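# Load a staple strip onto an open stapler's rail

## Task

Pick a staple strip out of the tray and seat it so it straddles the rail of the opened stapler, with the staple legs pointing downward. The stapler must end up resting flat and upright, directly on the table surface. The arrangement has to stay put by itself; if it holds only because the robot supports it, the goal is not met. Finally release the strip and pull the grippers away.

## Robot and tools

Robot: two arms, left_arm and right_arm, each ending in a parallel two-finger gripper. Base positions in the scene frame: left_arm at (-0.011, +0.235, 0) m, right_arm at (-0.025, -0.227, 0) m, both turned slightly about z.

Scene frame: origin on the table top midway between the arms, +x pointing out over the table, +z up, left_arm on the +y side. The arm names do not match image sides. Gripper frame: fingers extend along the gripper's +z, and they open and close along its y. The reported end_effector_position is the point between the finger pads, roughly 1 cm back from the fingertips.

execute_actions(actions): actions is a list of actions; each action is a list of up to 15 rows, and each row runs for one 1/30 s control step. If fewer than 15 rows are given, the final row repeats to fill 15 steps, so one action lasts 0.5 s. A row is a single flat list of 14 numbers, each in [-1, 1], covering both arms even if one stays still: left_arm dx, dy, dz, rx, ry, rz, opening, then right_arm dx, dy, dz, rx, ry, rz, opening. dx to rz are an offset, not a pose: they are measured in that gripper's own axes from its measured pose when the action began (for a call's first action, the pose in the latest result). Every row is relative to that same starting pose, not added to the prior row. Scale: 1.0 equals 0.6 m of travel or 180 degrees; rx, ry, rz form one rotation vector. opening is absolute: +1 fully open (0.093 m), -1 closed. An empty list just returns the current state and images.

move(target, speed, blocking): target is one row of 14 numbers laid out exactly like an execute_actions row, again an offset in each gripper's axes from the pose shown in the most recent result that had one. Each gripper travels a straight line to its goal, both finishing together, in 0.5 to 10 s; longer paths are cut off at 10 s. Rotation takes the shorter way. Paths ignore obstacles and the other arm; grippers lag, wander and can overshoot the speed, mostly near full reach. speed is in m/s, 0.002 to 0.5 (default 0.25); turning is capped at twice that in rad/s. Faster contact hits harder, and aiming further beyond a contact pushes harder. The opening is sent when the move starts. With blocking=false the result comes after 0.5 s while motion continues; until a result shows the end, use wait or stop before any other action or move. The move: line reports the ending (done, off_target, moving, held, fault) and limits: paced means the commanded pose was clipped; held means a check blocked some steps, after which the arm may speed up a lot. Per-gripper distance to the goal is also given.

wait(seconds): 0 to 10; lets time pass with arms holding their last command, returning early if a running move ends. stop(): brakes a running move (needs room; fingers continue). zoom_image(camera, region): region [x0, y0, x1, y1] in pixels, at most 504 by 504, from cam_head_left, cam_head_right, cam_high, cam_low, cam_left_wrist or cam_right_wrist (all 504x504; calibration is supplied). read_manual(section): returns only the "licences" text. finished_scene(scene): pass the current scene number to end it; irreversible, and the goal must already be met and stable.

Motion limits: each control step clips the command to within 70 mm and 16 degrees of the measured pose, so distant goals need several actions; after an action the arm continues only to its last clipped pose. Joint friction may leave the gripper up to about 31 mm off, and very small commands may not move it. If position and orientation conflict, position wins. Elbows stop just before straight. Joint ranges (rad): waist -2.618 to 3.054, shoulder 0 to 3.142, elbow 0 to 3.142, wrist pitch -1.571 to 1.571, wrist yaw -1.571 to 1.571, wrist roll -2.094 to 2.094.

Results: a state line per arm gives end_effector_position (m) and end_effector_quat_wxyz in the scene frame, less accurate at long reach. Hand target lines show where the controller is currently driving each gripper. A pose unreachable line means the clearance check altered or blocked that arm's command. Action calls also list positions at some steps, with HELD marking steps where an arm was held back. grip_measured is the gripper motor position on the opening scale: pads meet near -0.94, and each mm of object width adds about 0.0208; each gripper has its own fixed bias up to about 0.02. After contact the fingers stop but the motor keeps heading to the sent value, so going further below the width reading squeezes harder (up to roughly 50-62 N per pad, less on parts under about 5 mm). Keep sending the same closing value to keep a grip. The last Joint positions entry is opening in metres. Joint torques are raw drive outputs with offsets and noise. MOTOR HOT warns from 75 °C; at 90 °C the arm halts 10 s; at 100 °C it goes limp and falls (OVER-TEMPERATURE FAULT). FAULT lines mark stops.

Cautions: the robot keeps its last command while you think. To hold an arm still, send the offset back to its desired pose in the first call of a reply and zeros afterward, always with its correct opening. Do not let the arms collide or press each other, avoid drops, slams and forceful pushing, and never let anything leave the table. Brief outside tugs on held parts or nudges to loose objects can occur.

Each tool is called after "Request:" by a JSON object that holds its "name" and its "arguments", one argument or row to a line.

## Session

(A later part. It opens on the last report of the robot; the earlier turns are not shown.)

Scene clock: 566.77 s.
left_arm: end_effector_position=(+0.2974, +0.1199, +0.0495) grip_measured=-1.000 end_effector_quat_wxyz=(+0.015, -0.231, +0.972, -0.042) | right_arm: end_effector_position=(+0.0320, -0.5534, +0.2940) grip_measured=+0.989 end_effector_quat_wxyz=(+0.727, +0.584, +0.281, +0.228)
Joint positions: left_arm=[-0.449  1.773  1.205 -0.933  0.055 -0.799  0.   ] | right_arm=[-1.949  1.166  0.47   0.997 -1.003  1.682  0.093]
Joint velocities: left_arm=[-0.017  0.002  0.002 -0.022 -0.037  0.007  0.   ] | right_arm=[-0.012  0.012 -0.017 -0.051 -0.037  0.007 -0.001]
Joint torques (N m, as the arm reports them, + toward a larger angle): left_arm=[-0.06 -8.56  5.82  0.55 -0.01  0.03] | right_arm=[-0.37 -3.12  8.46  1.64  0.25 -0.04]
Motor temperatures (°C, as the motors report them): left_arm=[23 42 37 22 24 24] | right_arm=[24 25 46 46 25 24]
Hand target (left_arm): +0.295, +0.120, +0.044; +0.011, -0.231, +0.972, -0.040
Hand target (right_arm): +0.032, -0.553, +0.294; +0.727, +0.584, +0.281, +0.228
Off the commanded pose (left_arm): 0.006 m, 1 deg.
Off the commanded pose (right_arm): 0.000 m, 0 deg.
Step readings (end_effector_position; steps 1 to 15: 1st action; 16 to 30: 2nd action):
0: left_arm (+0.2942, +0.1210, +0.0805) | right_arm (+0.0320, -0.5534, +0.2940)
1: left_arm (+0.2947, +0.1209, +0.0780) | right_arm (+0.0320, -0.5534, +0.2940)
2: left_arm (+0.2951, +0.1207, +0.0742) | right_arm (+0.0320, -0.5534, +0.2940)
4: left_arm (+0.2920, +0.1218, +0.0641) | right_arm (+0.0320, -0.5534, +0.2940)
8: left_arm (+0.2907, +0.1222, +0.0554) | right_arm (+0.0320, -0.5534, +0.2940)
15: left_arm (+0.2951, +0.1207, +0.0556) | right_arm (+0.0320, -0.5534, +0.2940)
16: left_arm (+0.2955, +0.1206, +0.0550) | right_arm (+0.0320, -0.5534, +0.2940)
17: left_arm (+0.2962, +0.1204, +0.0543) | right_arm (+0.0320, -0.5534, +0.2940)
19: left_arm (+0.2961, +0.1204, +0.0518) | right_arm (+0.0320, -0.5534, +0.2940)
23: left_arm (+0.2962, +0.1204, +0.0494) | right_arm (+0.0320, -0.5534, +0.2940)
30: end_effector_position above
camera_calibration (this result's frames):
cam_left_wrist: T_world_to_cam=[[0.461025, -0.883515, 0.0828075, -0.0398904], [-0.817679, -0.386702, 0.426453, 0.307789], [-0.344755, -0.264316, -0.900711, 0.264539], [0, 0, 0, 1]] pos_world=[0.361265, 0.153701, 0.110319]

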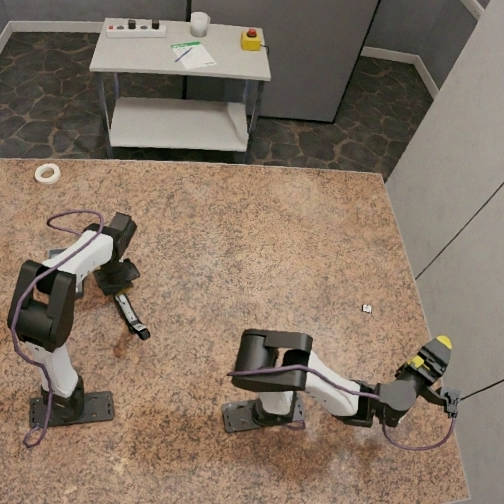

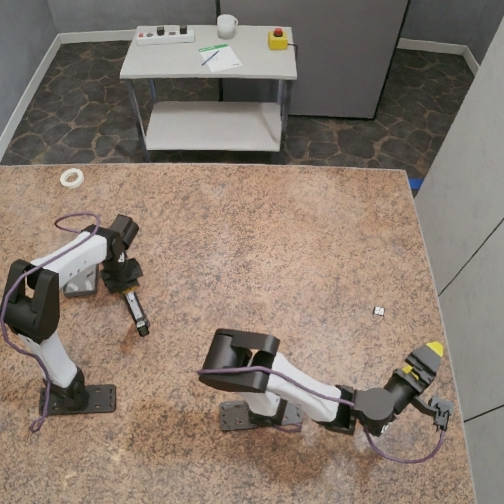

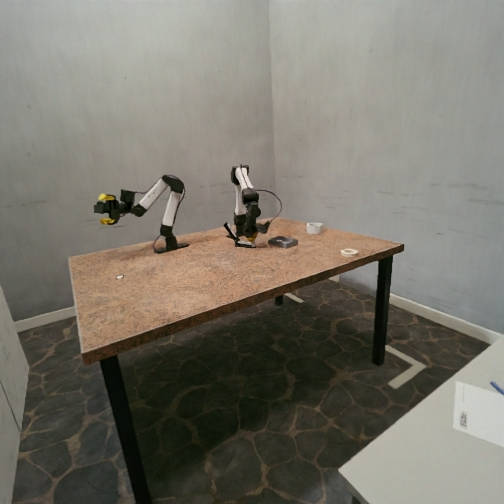

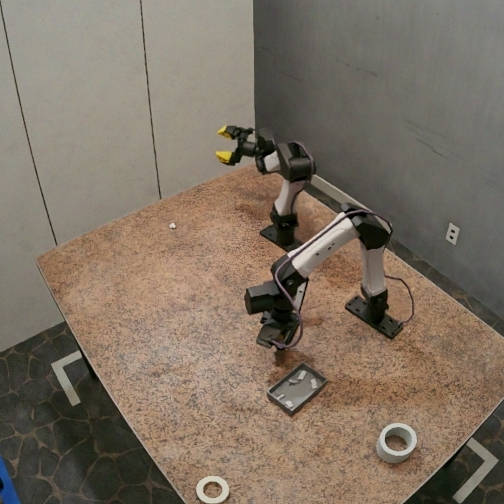

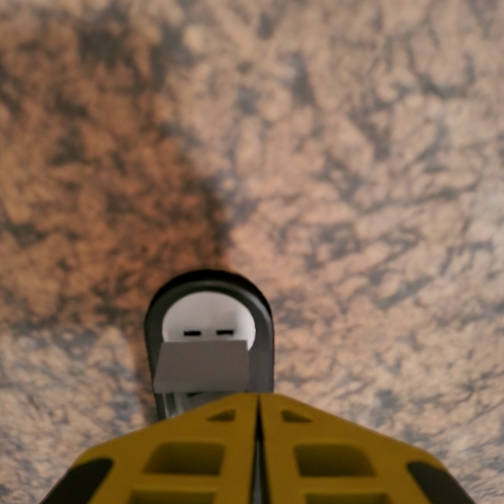

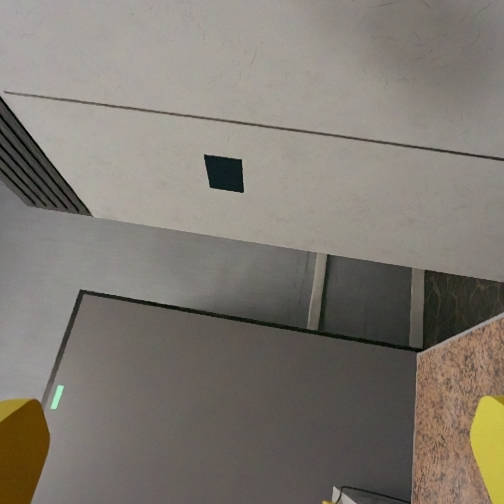

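Request:
{"name": "execute_actions", "arguments": {
  "actions": [
    [[0.008,0,0.015,0,0,0,-1,0,0,0,0,0,0,1]],
    [[0,0.05,0.008,0,0,0,-1,0,0,0,0,0,0,1]],
    [[0,0,-0.05,0,0,0,-1,0,0,0,0,0,0,1]],
    [[0.03,0,0,0,0,0,-1,0,0,0,0,0,0,1]]
  ]
}}

Request:
{"name": "zoom_image", "arguments": {
  "camera": "cam_left_wrist",
  "region": [150, 200, 400, 420]
}}

Scene clock: 577.30 s.
left_arm: end_effector_position=(+0.2745, +0.1246, +0.0718) grip_measured=-1.000 end_effector_quat_wxyz=(+0.018, -0.227, +0.971, -0.072) | right_arm: end_effector_position=(+0.0320, -0.5534, +0.2940) grip_measured=+0.989 end_effector_quat_wxyz=(+0.727, +0.584, +0.281, +0.228)
Joint positions: left_arm=[-0.432  1.632  1.131 -0.963  0.105 -0.777  0.   ] | right_arm=[-1.949  1.166  0.47   0.997 -1.003  1.682  0.093]
Joint velocities: left_arm=[-0.012  0.002 -0.007 -0.022 -0.051 -0.066  0.   ] | right_arm=[ 0.017  0.002 -0.002 -0.037  0.007 -0.007  0.001]
Joint torques (N m, as the arm reports them, + toward a larger angle): left_arm=[-0.57 -9.6   6.04  0.55 -0.01 -0.02] | right_arm=[-0.31 -3.06  8.32  1.62  0.24 -0.04]
Motor temperatures (°C, as the motors report them): left_arm=[23 41 36 22 24 24] | right_arm=[24 25 46 46 25 24]
Hand target (left_arm): +0.271, +0.123, +0.072; +0.020, -0.227, +0.971, -0.073
Hand target (right_arm): +0.032, -0.553, +0.294; +0.727, +0.584, +0.281, +0.228
Off the commanded pose (left_arm): 0.004 m, 0 deg.
Off the commanded pose (right_arm): 0.000 m, 0 deg.
Step readings (end_effector_position; steps 1 to 15: 1st action; 16 to 30: 2nd action; 31 to 45: 3rd action; 46 to 60: 4th action):
0: left_arm (+0.2974, +0.1199, +0.0495) | right_arm (+0.0320, -0.5534, +0.2940)
1: left_arm (+0.2974, +0.1199, +0.0487) | right_arm (+0.0320, -0.5534, +0.2940)
2: left_arm (+0.2969, +0.1199, +0.0476) | right_arm (+0.0320, -0.5534, +0.2940)
4: left_arm (+0.2948, +0.1204, +0.0451) | right_arm (+0.0320, -0.5534, +0.2940)
8: left_arm (+0.2955, +0.1201, +0.0448) | right_arm (+0.0320, -0.5534, +0.2940)
15: left_arm (+0.2955, +0.1201, +0.0448) | right_arm (+0.0320, -0.5534, +0.2940)
16: left_arm (+0.2946, +0.1211, +0.0438) | right_arm (+0.0320, -0.5534, +0.2940)
17: left_arm (+0.2939, +0.1227, +0.0447) | right_arm (+0.0320, -0.5534, +0.2940)
19: left_arm (+0.2919, +0.1272, +0.0473) | right_arm (+0.0320, -0.5534, +0.2940)
23: left_arm (+0.2912, +0.1309, +0.0481) | right_arm (+0.0320, -0.5534, +0.2940)
30: left_arm (+0.2917, +0.1301, +0.0477) | right_arm (+0.0320, -0.5534, +0.2940)
31: left_arm (+0.2914, +0.1298, +0.0502) | right_arm (+0.0320, -0.5534, +0.2940)
32: left_arm (+0.2903, +0.1301, +0.0539) | right_arm (+0.0320, -0.5534, +0.2940)
34: left_arm (+0.2912, +0.1299, +0.0637) | right_arm (+0.0320, -0.5534, +0.2940)
38: left_arm (+0.2922, +0.1296, +0.0729) | right_arm (+0.0320, -0.5534, +0.2940)
45: left_arm (+0.2872, +0.1310, +0.0723) | right_arm (+0.0320, -0.5534, +0.2940)
46: left_arm (+0.2864, +0.1307, +0.0719) | right_arm (+0.0320, -0.5534, +0.2940)
47: left_arm (+0.2834, +0.1294, +0.0715) | right_arm (+0.0320, -0.5534, +0.2940)
49: left_arm (+0.2767, +0.1265, +0.0712) | right_arm (+0.0320, -0.5534, +0.2940)
53: left_arm (+0.2745, +0.1246, +0.0718) | right_arm (+0.0320, -0.5534, +0.2940)
60: end_effector_position above
camera_calibration (this result's frames):
cam_left_wrist: T_world_to_cam=[[0.450566, -0.881303, 0.142463, -0.028754], [-0.82998, -0.354744, 0.430454, 0.280524], [-0.328822, -0.312189, -0.891299, 0.278932], [0, 0, 0, 1]] pos_world=[0.337504, 0.161253, 0.131956]

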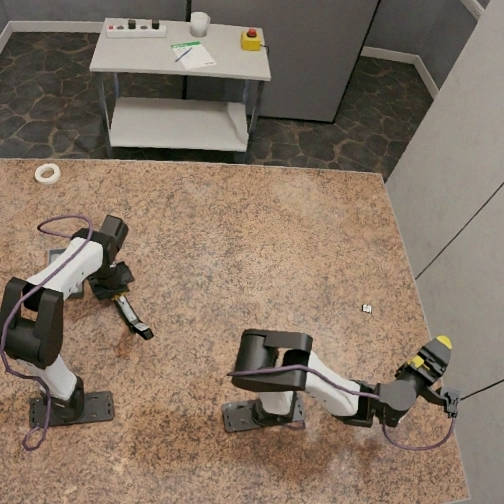

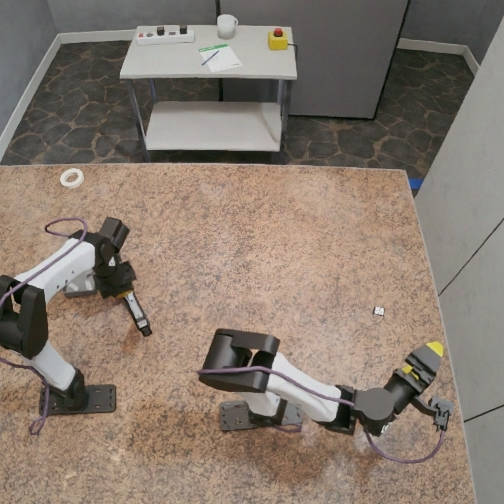

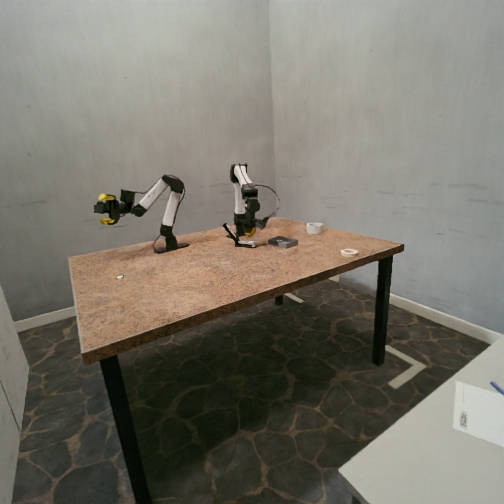

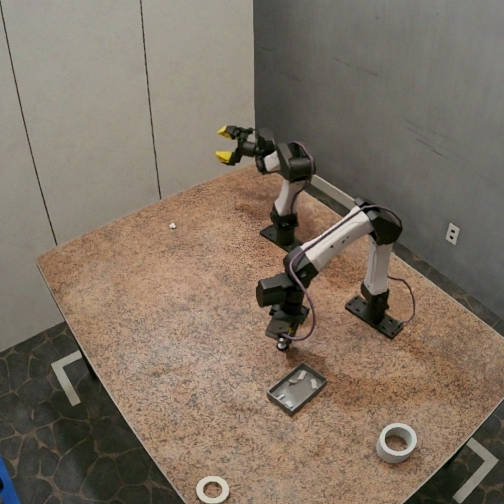

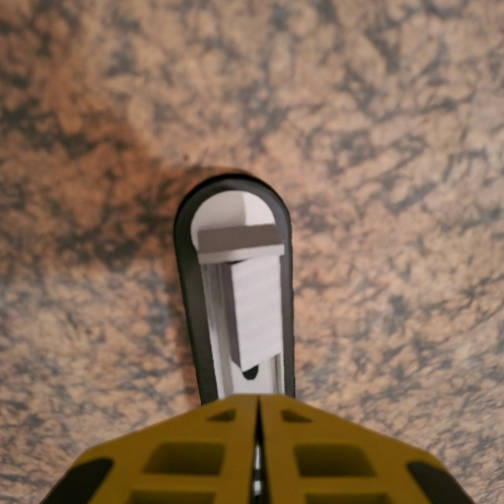

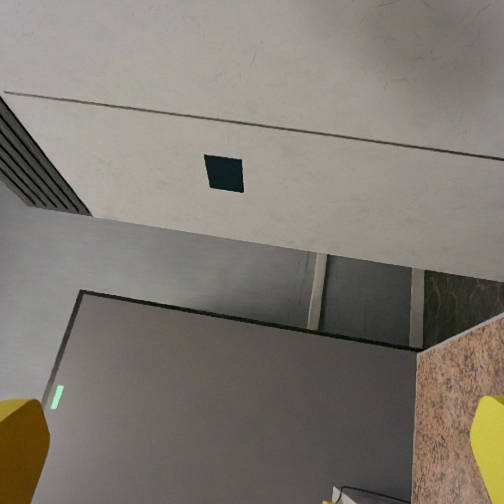

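Region (150, 200, 400, 420) of cam_left_wrist's 504x504 image, scaled by 2.016, with more detail than that image has; it fills the top 444 rows of this view, and the rest is white.

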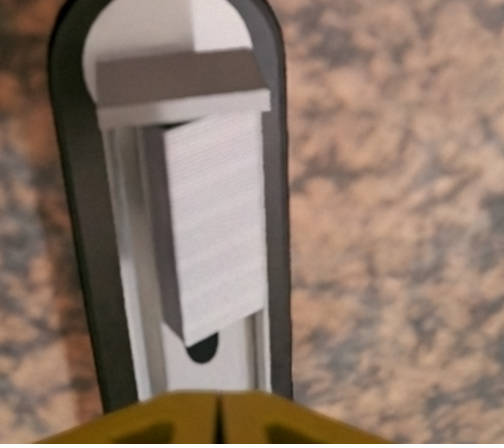

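Request:
{"name": "move", "arguments": {
  "target": [-0.235,0.178,-0.1,0,0,0,-0.6,0,0,0,0,0,0,1],
  "speed": 0.2
}}

Scene clock: 594.00 s.
left_arm: end_effector_position=(+0.3494, +0.2900, +0.1154) grip_measured=-0.602 end_effector_quat_wxyz=(+0.022, -0.231, +0.971, -0.064) | right_arm: end_effector_position=(+0.0320, -0.5534, +0.2940) grip_measured=+0.989 end_effector_quat_wxyz=(+0.727, +0.584, +0.281, +0.228)
Joint positions: left_arm=[ 0.09   1.879  1.604 -1.248  0.127 -0.26   0.016] | right_arm=[-1.949  1.166  0.47   0.997 -1.003  1.682  0.093]
Joint velocities: left_arm=[ 0.002  0.012  0.002 -0.051 -0.051  0.022 -0.   ] | right_arm=[-0.022 -0.007 -0.012 -0.022  0.007  0.066  0.   ]
Joint torques (N m, as the arm reports them, + toward a larger angle): left_arm=[ 0.35 -9.95  9.1   0.31  0.11  0.14] | right_arm=[-0.31 -3.01  8.35  1.63  0.25 -0.02]
Motor temperatures (°C, as the motors report them): left_arm=[23 42 35 22 24 24] | right_arm=[24 25 46 46 25 24]
Hand target (left_arm): +0.352, +0.291, +0.117; +0.022, -0.227, +0.971, -0.067
Hand target (right_arm): +0.032, -0.553, +0.294; +0.727, +0.584, +0.281, +0.228
Off the commanded pose (left_arm): 0.001 m, 1 deg.
Off the commanded pose (right_arm): 0.000 m, 0 deg.
move: done
camera_calibration (this result's frames):
cam_left_wrist: T_world_to_cam=[[0.457841, -0.879696, 0.128521, 0.0756441], [-0.828012, -0.3693, 0.421917, 0.387046], [-0.323696, -0.299588, -0.897479, 0.389293], [0, 0, 0, 1]] pos_world=[0.411858, 0.326107, 0.176359]

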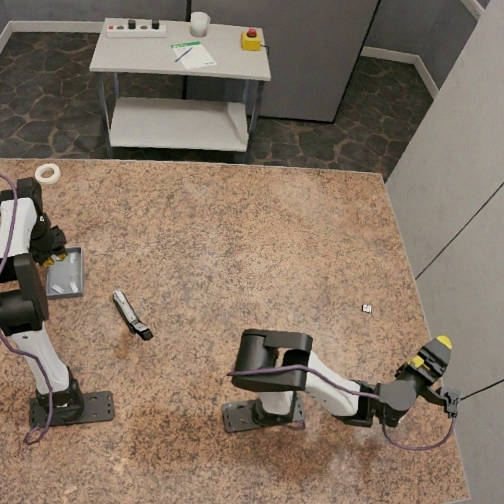

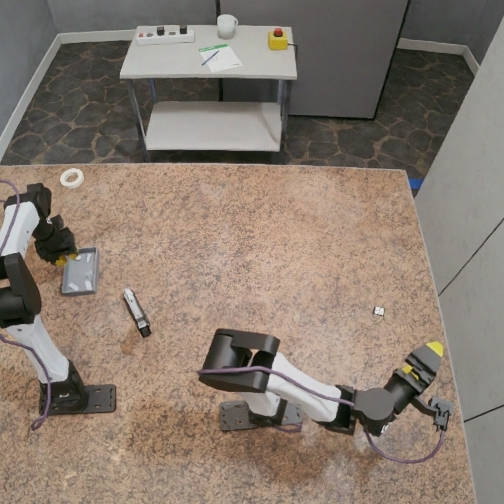

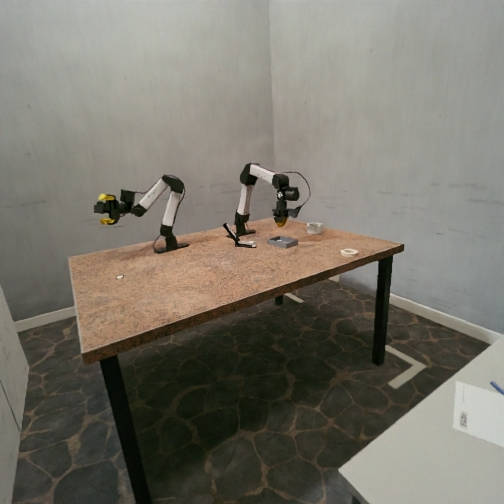

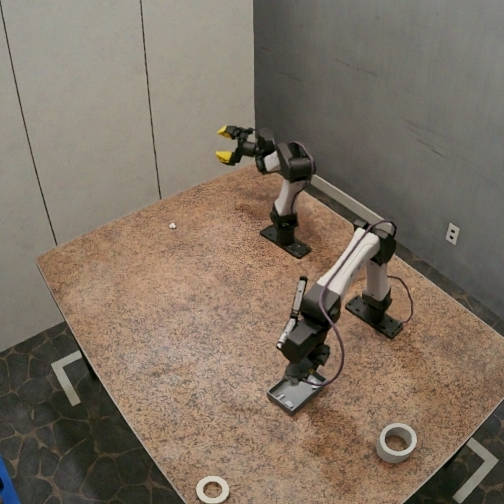

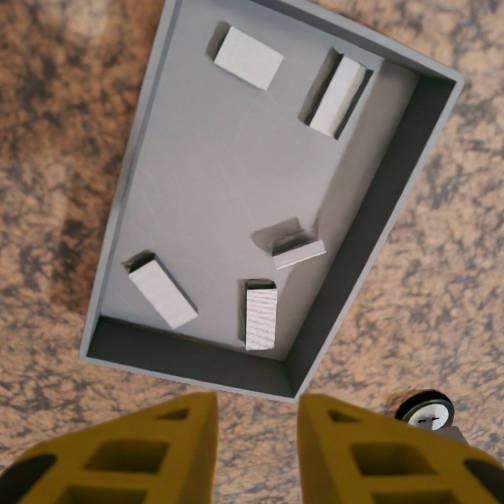

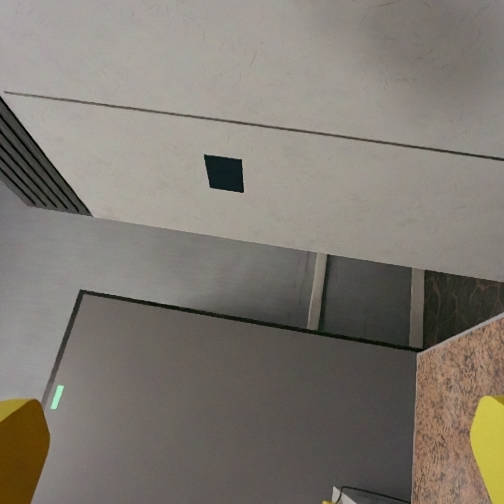

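Request:
{"name": "move", "arguments": {
  "target": [0.070,-0.028,0.078,-0.043,0.004,0,-0.6,0,0,0,0,0,0,1],
  "speed": 0.08
}}

Scene clock: 624.03 s.
left_arm: end_effector_position=(+0.3228, +0.2523, +0.0687) grip_measured=-0.602 end_effector_quat_wxyz=(-0.008, -0.230, +0.973, -0.004) | right_arm: end_effector_position=(+0.0320, -0.5534, +0.2940) grip_measured=+0.989 end_effector_quat_wxyz=(+0.727, +0.584, +0.281, +0.228)
Joint positions: left_arm=[-0.063  1.846  1.379 -1.119  0.011 -0.408  0.016] | right_arm=[-1.949  1.166  0.47   0.997 -1.003  1.682  0.093]
Joint velocities: left_arm=[-0.002 -0.002 -0.007 -0.022  0.007 -0.037 -0.001] | right_arm=[-0.012  0.012 -0.022 -0.007  0.066 -0.095 -0.001]
Joint torques (N m, as the arm reports them, + toward a larger angle): left_arm=[ -0.57 -12.09   5.88   0.37  -0.07  -0.04] | right_arm=[-0.21 -3.04  8.39  1.59  0.26 -0.03]
Motor temperatures (°C, as the motors report them): left_arm=[23 43 37 22 24 24] | right_arm=[24 25 47 46 25 24]
Hand target (left_arm): +0.322, +0.251, +0.071; +0.000, -0.231, +0.973, -0.002
Hand target (right_arm): +0.032, -0.553, +0.294; +0.727, +0.584, +0.281, +0.228
Off the commanded pose (left_arm): 0.003 m, 1 deg.
Off the commanded pose (right_arm): 0.000 m, 0 deg.
move: done
camera_calibration (this result's frames):
cam_left_wrist: T_world_to_cam=[[0.460585, -0.887613, -0.0019849, 0.0707017], [-0.791537, -0.411741, 0.451595, 0.367715], [-0.401659, -0.206427, -0.892221, 0.328704], [0, 0, 0, 1]] pos_world=[0.390523, 0.282012, 0.127358]

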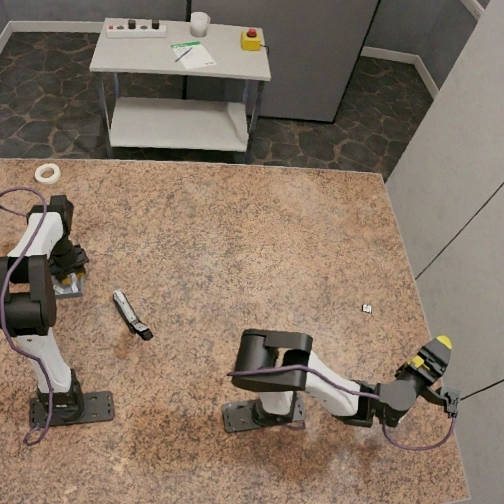

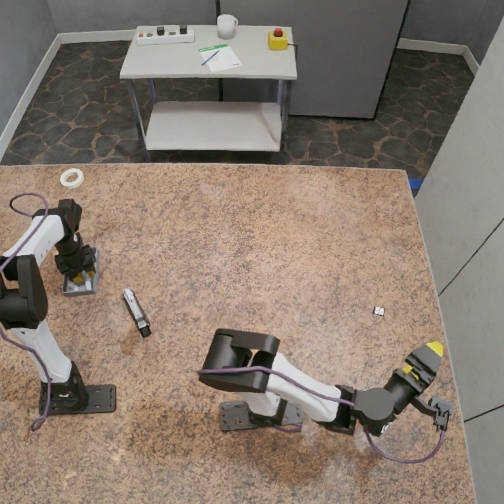

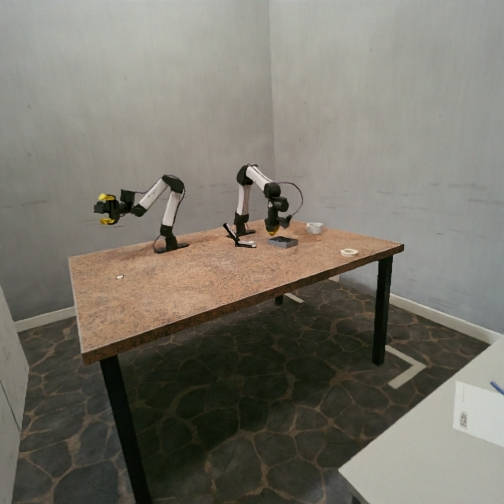

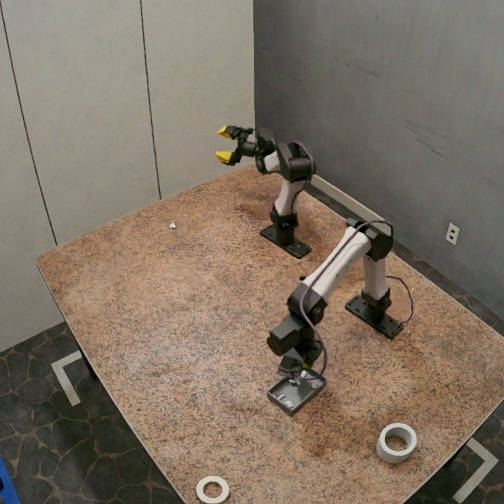

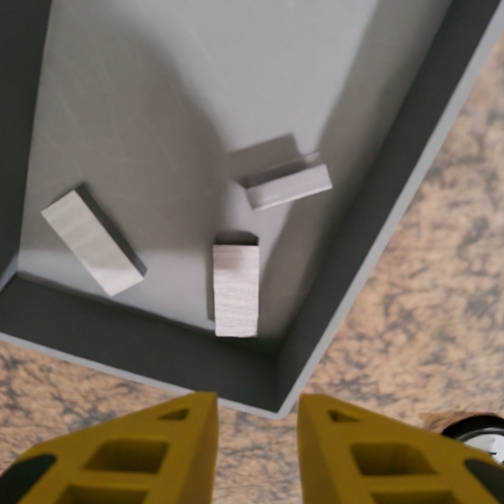

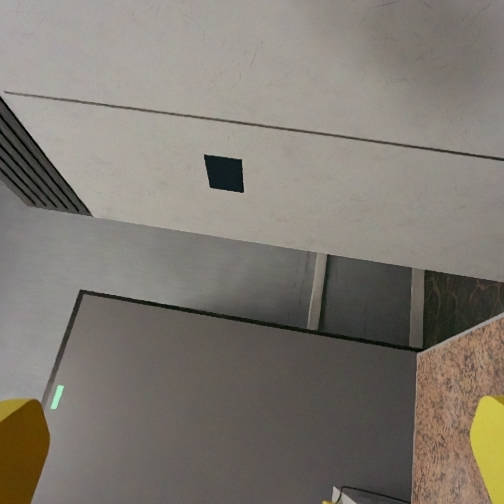

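Request:
{"name": "move", "arguments": {
  "target": [0,0.013,0.045,0,0,0,-0.6,0,0,0,0,0,0,1],
  "speed": 0.05
}}

Scene clock: 635.97 s.
left_arm: end_effector_position=(+0.3212, +0.2557, +0.0478) grip_measured=-0.602 end_effector_quat_wxyz=(-0.003, -0.230, +0.973, -0.005) | right_arm: end_effector_position=(+0.0320, -0.5534, +0.2940) grip_measured=+0.989 end_effector_quat_wxyz=(+0.727, +0.584, +0.281, +0.228)
Joint positions: left_arm=[-0.053  1.852  1.302 -1.024  0.01  -0.397  0.016] | right_arm=[-1.949  1.166  0.47   0.997 -1.003  1.682  0.093]
Joint velocities: left_arm=[-0.007 -0.012  0.002 -0.066 -0.051  0.037 -0.   ] | right_arm=[ 0.002  0.002 -0.002 -0.022 -0.007 -0.066 -0.   ]
Joint torques (N m, as the arm reports them, + toward a larger angle): left_arm=[ 1.03 -9.28  5.63  0.42 -0.03  0.16] | right_arm=[-0.4  -3.08  8.32  1.62  0.26 -0.02]
Motor temperatures (°C, as the motors report them): left_arm=[23 44 36 22 24 24] | right_arm=[24 25 47 46 25 24]
Hand target (left_arm): +0.319, +0.259, +0.042; -0.008, -0.230, +0.973, -0.004
Hand target (right_arm): +0.032, -0.553, +0.294; +0.727, +0.584, +0.281, +0.228
Off the commanded pose (left_arm): 0.007 m, 1 deg.
Off the commanded pose (right_arm): 0.000 m, 0 deg.
move: done
camera_calibration (this result's frames):
cam_left_wrist: T_world_to_cam=[[0.459564, -0.888144, 0.00143156, 0.0747074], [-0.796801, -0.411586, 0.442385, 0.379411], [-0.392312, -0.204445, -0.896824, 0.306841], [0, 0, 0, 1]] pos_world=[0.38836, 0.285243, 0.10723]

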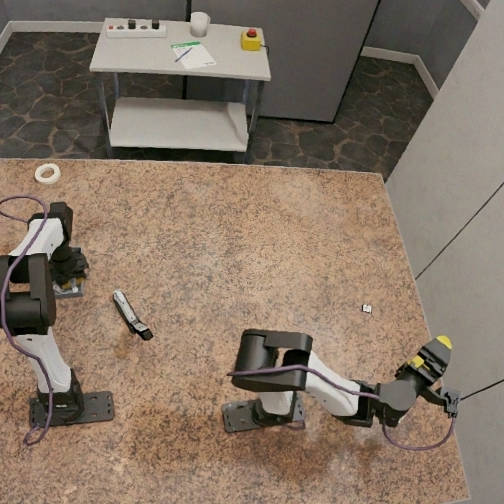

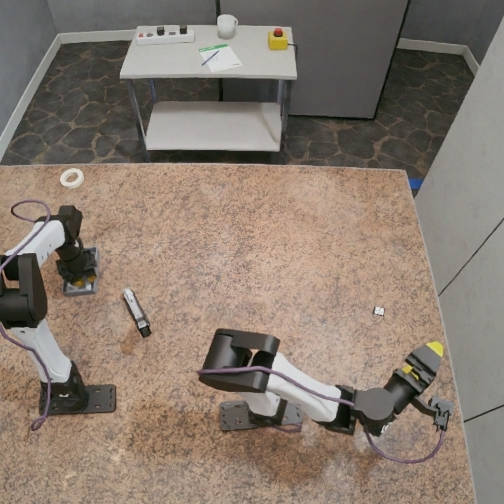

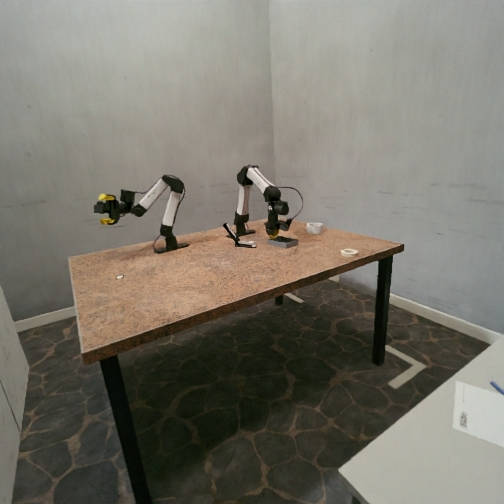

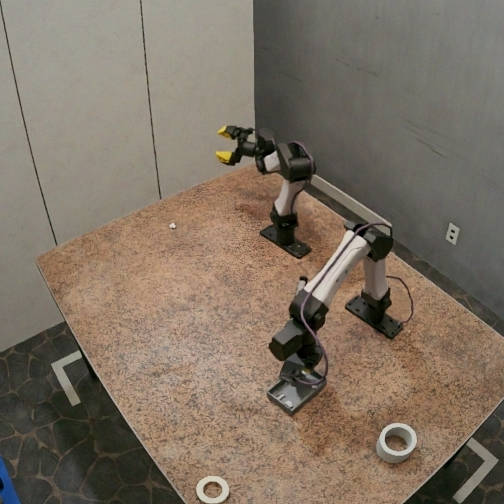

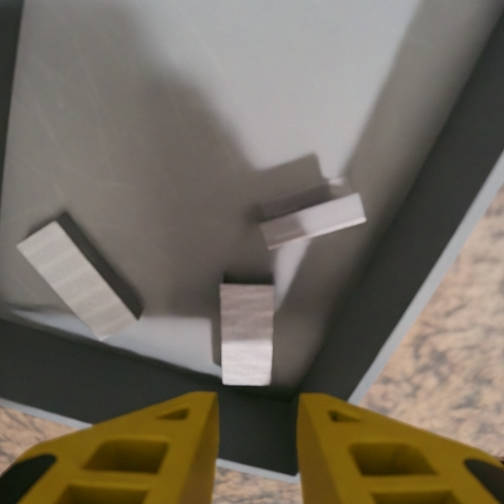

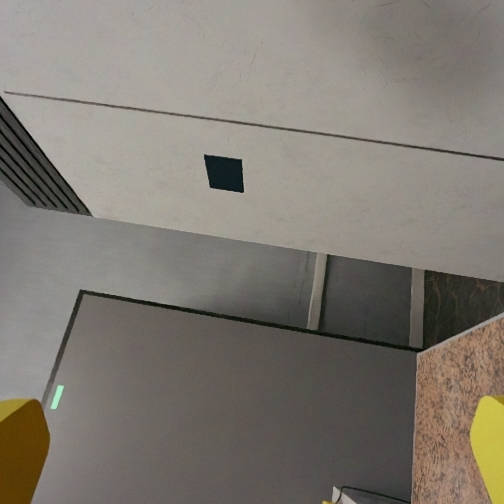

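Request:
{"name": "execute_actions", "arguments": {
  "actions": [
    [[0,0.012,0.025,0,0,0,-0.5,0,0,0,0,0,0,1]],
    [[0,0,0.015,0,0,0,-0.5,0,0,0,0,0,0,1]]
  ]
}}

Scene clock: 649.30 s.
left_arm: end_effector_position=(+0.3198, +0.2587, +0.0368) grip_measured=-0.502 end_effector_quat_wxyz=(+0.001, -0.230, +0.973, -0.005) | right_arm: end_effector_position=(+0.0320, -0.5534, +0.2940) grip_measured=+0.989 end_effector_quat_wxyz=(+0.727, +0.584, +0.281, +0.228)
Joint positions: left_arm=[-0.043  1.854  1.259 -0.971  0.01  -0.388  0.021] | right_arm=[-1.949  1.166  0.47   0.997 -1.003  1.682  0.093]
Joint velocities: left_arm=[-0.002  0.017 -0.002 -0.022  0.007  0.007 -0.001] | right_arm=[-0.027 -0.002  0.007 -0.037 -0.007 -0.154  0.   ]
Joint torques (N m, as the arm reports them, + toward a larger angle): left_arm=[ 0.13 -9.03  5.18  0.57 -0.01  0.05] | right_arm=[-0.24 -3.15  8.44  1.64  0.24 -0.04]
Motor temperatures (°C, as the motors report them): left_arm=[23 44 35 22 24 24] | right_arm=[24 25 47 46 25 24]
Hand target (left_arm): +0.319, +0.259, +0.029; -0.001, -0.230, +0.973, -0.005
Hand target (right_arm): +0.032, -0.553, +0.294; +0.727, +0.584, +0.281, +0.228
Off the commanded pose (left_arm): 0.008 m, 0 deg.
Off the commanded pose (right_arm): 0.000 m, 0 deg.
Step readings (end_effector_position; steps 1 to 15: 1st action; 16 to 30: 2nd action):
0: left_arm (+0.3216, +0.2557, +0.0478) | right_arm (+0.0320, -0.5534, +0.2940)
1: left_arm (+0.3218, +0.2560, +0.0463) | right_arm (+0.0320, -0.5534, +0.2940)
2: left_arm (+0.3215, +0.2564, +0.0443) | right_arm (+0.0320, -0.5534, +0.2940)
4: left_arm (+0.3180, +0.2575, +0.0396) | right_arm (+0.0320, -0.5534, +0.2940)
8: left_arm (+0.3173, +0.2585, +0.0378) | right_arm (+0.0320, -0.5534, +0.2940)
15: left_arm (+0.3192, +0.2587, +0.0378) | right_arm (+0.0320, -0.5534, +0.2940)
16: left_arm (+0.3194, +0.2587, +0.0374) | right_arm (+0.0320, -0.5534, +0.2940)
17: left_arm (+0.3197, +0.2587, +0.0370) | right_arm (+0.0320, -0.5534, +0.2940)
19: left_arm (+0.3198, +0.2587, +0.0368) | right_arm (+0.0320, -0.5534, +0.2940)
23: left_arm (+0.3198, +0.2587, +0.0368) | right_arm (+0.0320, -0.5534, +0.2940)
30: end_effector_position above
camera_calibration (this result's frames):
cam_left_wrist: T_world_to_cam=[[0.459539, -0.888145, 0.00463376, 0.077997], [-0.800351, -0.41184, 0.43569, 0.385851], [-0.385047, -0.203925, -0.900085, 0.294718], [0, 0, 0, 1]] pos_world=[0.386454, 0.288282, 0.0967985]

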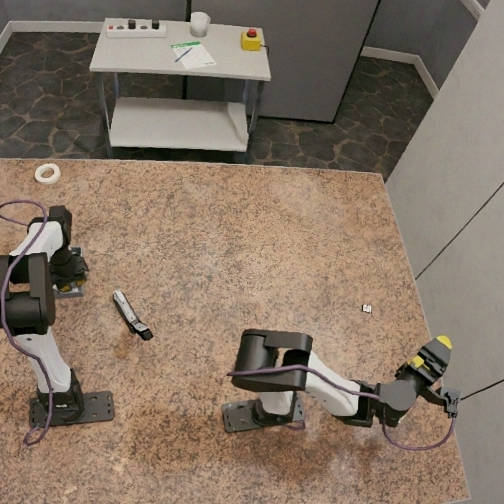

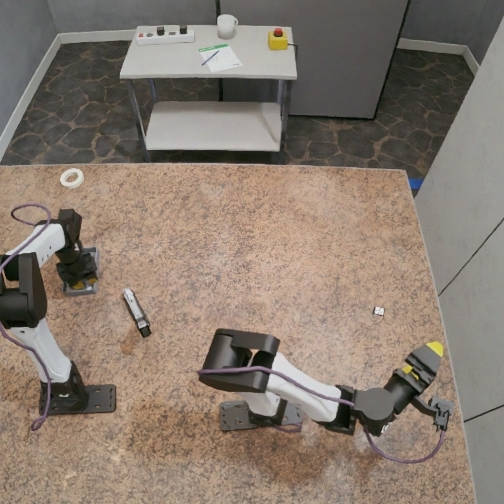

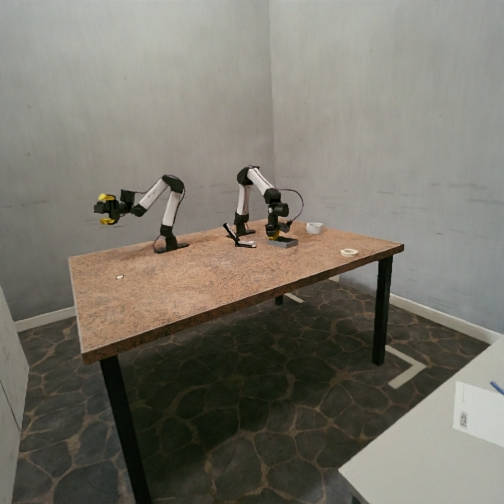

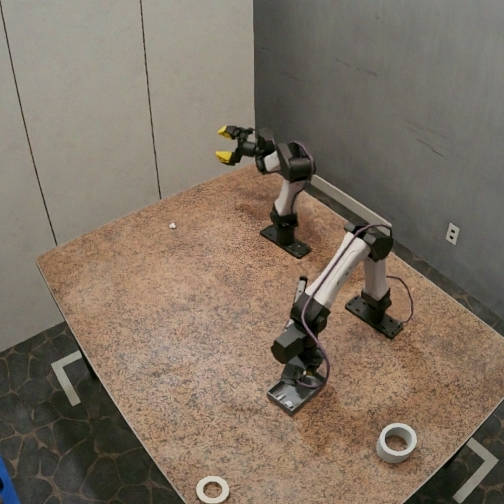

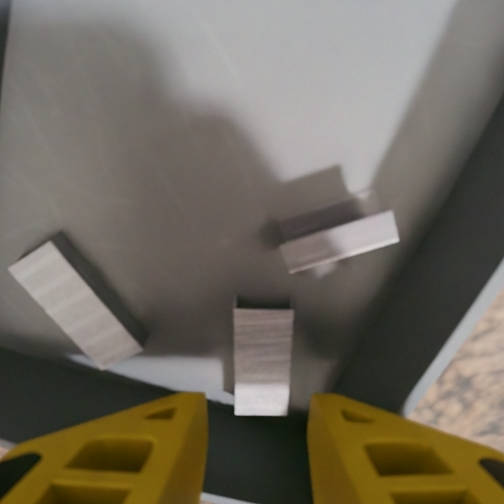

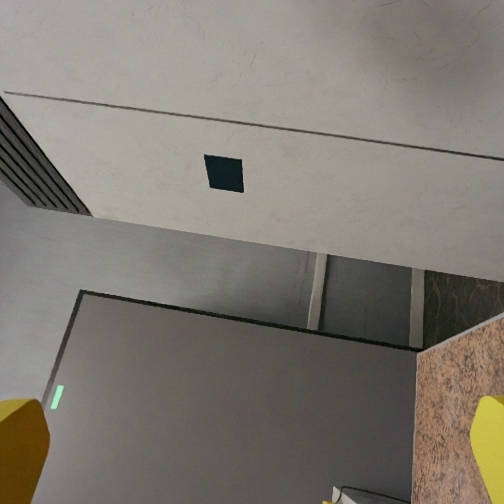

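Request:
{"name": "execute_actions", "arguments": {
  "actions": [
    [[-0.008,0,0.028,0,0,0,-0.55,0,0,0,0,0,0,1]],
    [[0,0,0.02,0,0,0,-0.55,0,0,0,0,0,0,1]]
  ]
}}

Scene clock: 654.90 s.
left_arm: end_effector_position=(+0.3217, +0.2589, +0.0340) grip_measured=-0.548 end_effector_quat_wxyz=(+0.002, -0.230, +0.973, -0.005) | right_arm: end_effector_position=(+0.0320, -0.5534, +0.2940) grip_measured=+0.989 end_effector_quat_wxyz=(+0.727, +0.584, +0.281, +0.228)
Joint positions: left_arm=[-0.043  1.863  1.259 -0.96   0.01  -0.388  0.019] | right_arm=[-1.949  1.166  0.47   0.997 -1.003  1.682  0.093]
Joint velocities: left_arm=[ 0.007 -0.017  0.002  0.051 -0.081  0.022 -0.002] | right_arm=[-0.007  0.007 -0.002 -0.007  0.007 -0.022  0.001]
Joint torques (N m, as the arm reports them, + toward a larger angle): left_arm=[ 0.25 -8.67  4.17  0.73  0.    0.05] | right_arm=[-0.32 -3.04  8.5   1.64  0.19 -0.05]
Motor temperatures (°C, as the motors report them): left_arm=[23 43 35 22 24 24] | right_arm=[24 25 47 46 25 24]
Hand target (left_arm): +0.321, +0.259, +0.022; +0.002, -0.230, +0.973, -0.005
Hand target (right_arm): +0.032, -0.553, +0.294; +0.727, +0.584, +0.281, +0.228
Off the commanded pose (left_arm): 0.012 m, 0 deg.
Off the commanded pose (right_arm): 0.000 m, 0 deg.
Step readings (end_effector_position; steps 1 to 15: 1st action; 16 to 30: 2nd action):
0: left_arm (+0.3198, +0.2587, +0.0368) | right_arm (+0.0320, -0.5534, +0.2940)
1: left_arm (+0.3204, +0.2588, +0.0362) | right_arm (+0.0320, -0.5534, +0.2940)
2: left_arm (+0.3216, +0.2589, +0.0349) | right_arm (+0.0320, -0.5534, +0.2940)
4: left_arm (+0.3217, +0.2589, +0.0340) | right_arm (+0.0320, -0.5534, +0.2940)
8: left_arm (+0.3217, +0.2589, +0.0340) | right_arm (+0.0320, -0.5534, +0.2940)
15: left_arm (+0.3217, +0.2589, +0.0340) | right_arm (+0.0320, -0.5534, +0.2940)
16: left_arm (+0.3217, +0.2589, +0.0340) | right_arm (+0.0320, -0.5534, +0.2940)
17: left_arm (+0.3217, +0.2589, +0.0340) | right_arm (+0.0320, -0.5534, +0.2940)
19: left_arm (+0.3217, +0.2589, +0.0340) | right_arm (+0.0320, -0.5534, +0.2940)
23: left_arm (+0.3217, +0.2589, +0.0340) | right_arm (+0.0320, -0.5534, +0.2940)
30: end_effector_position above
camera_calibration (this result's frames):
cam_left_wrist: T_world_to_cam=[[0.459532, -0.888147, 0.0050286, 0.0773135], [-0.801165, -0.41207, 0.433974, 0.38902], [-0.38336, -0.203454, -0.900912, 0.292398], [0, 0, 0, 1]] pos_world=[0.388235, 0.288459, 0.0942114]

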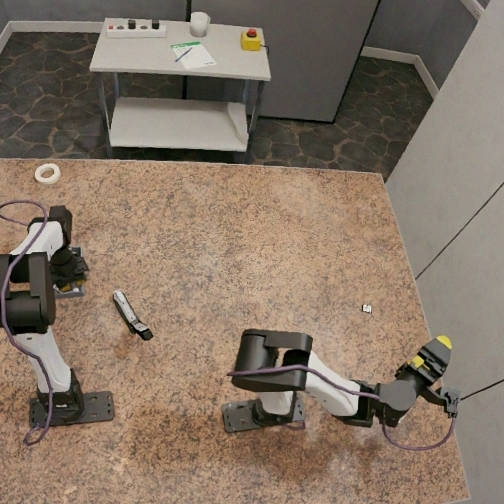

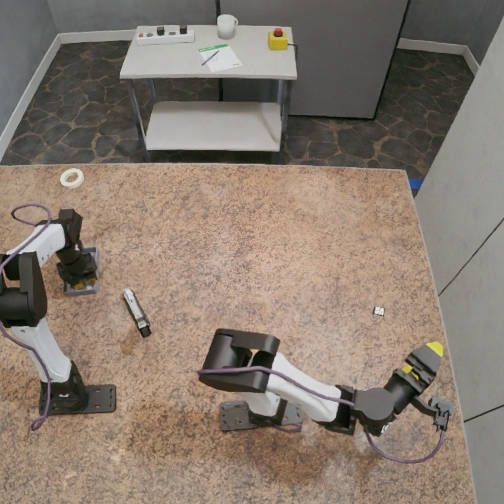

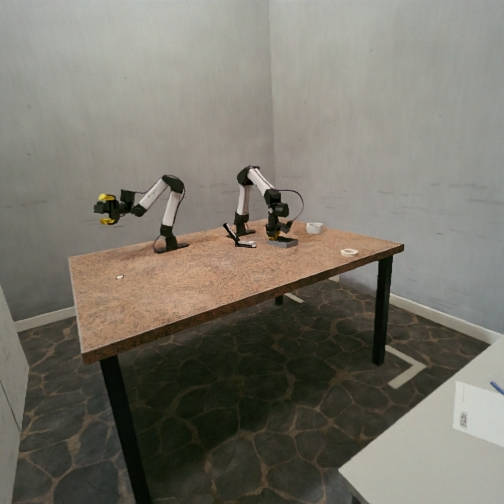

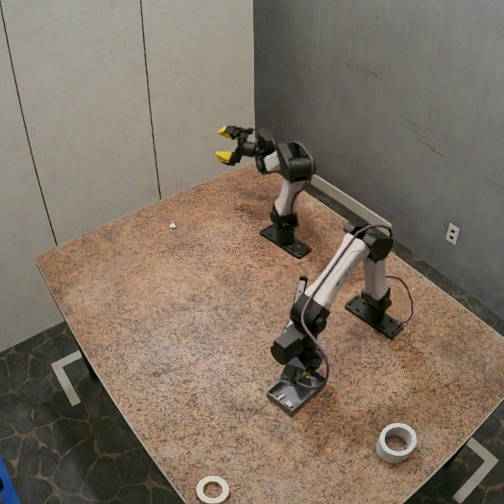

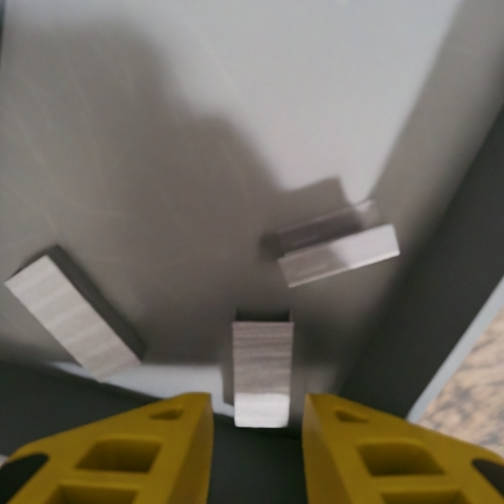

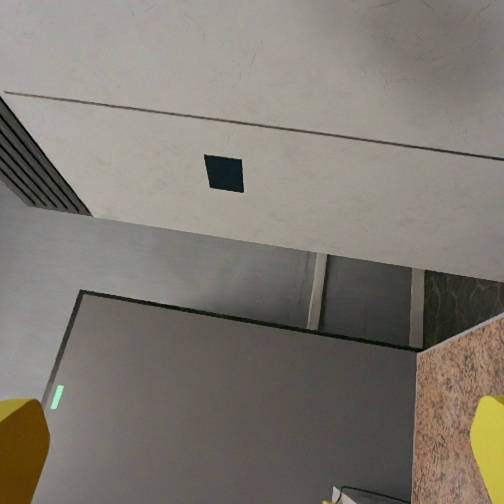

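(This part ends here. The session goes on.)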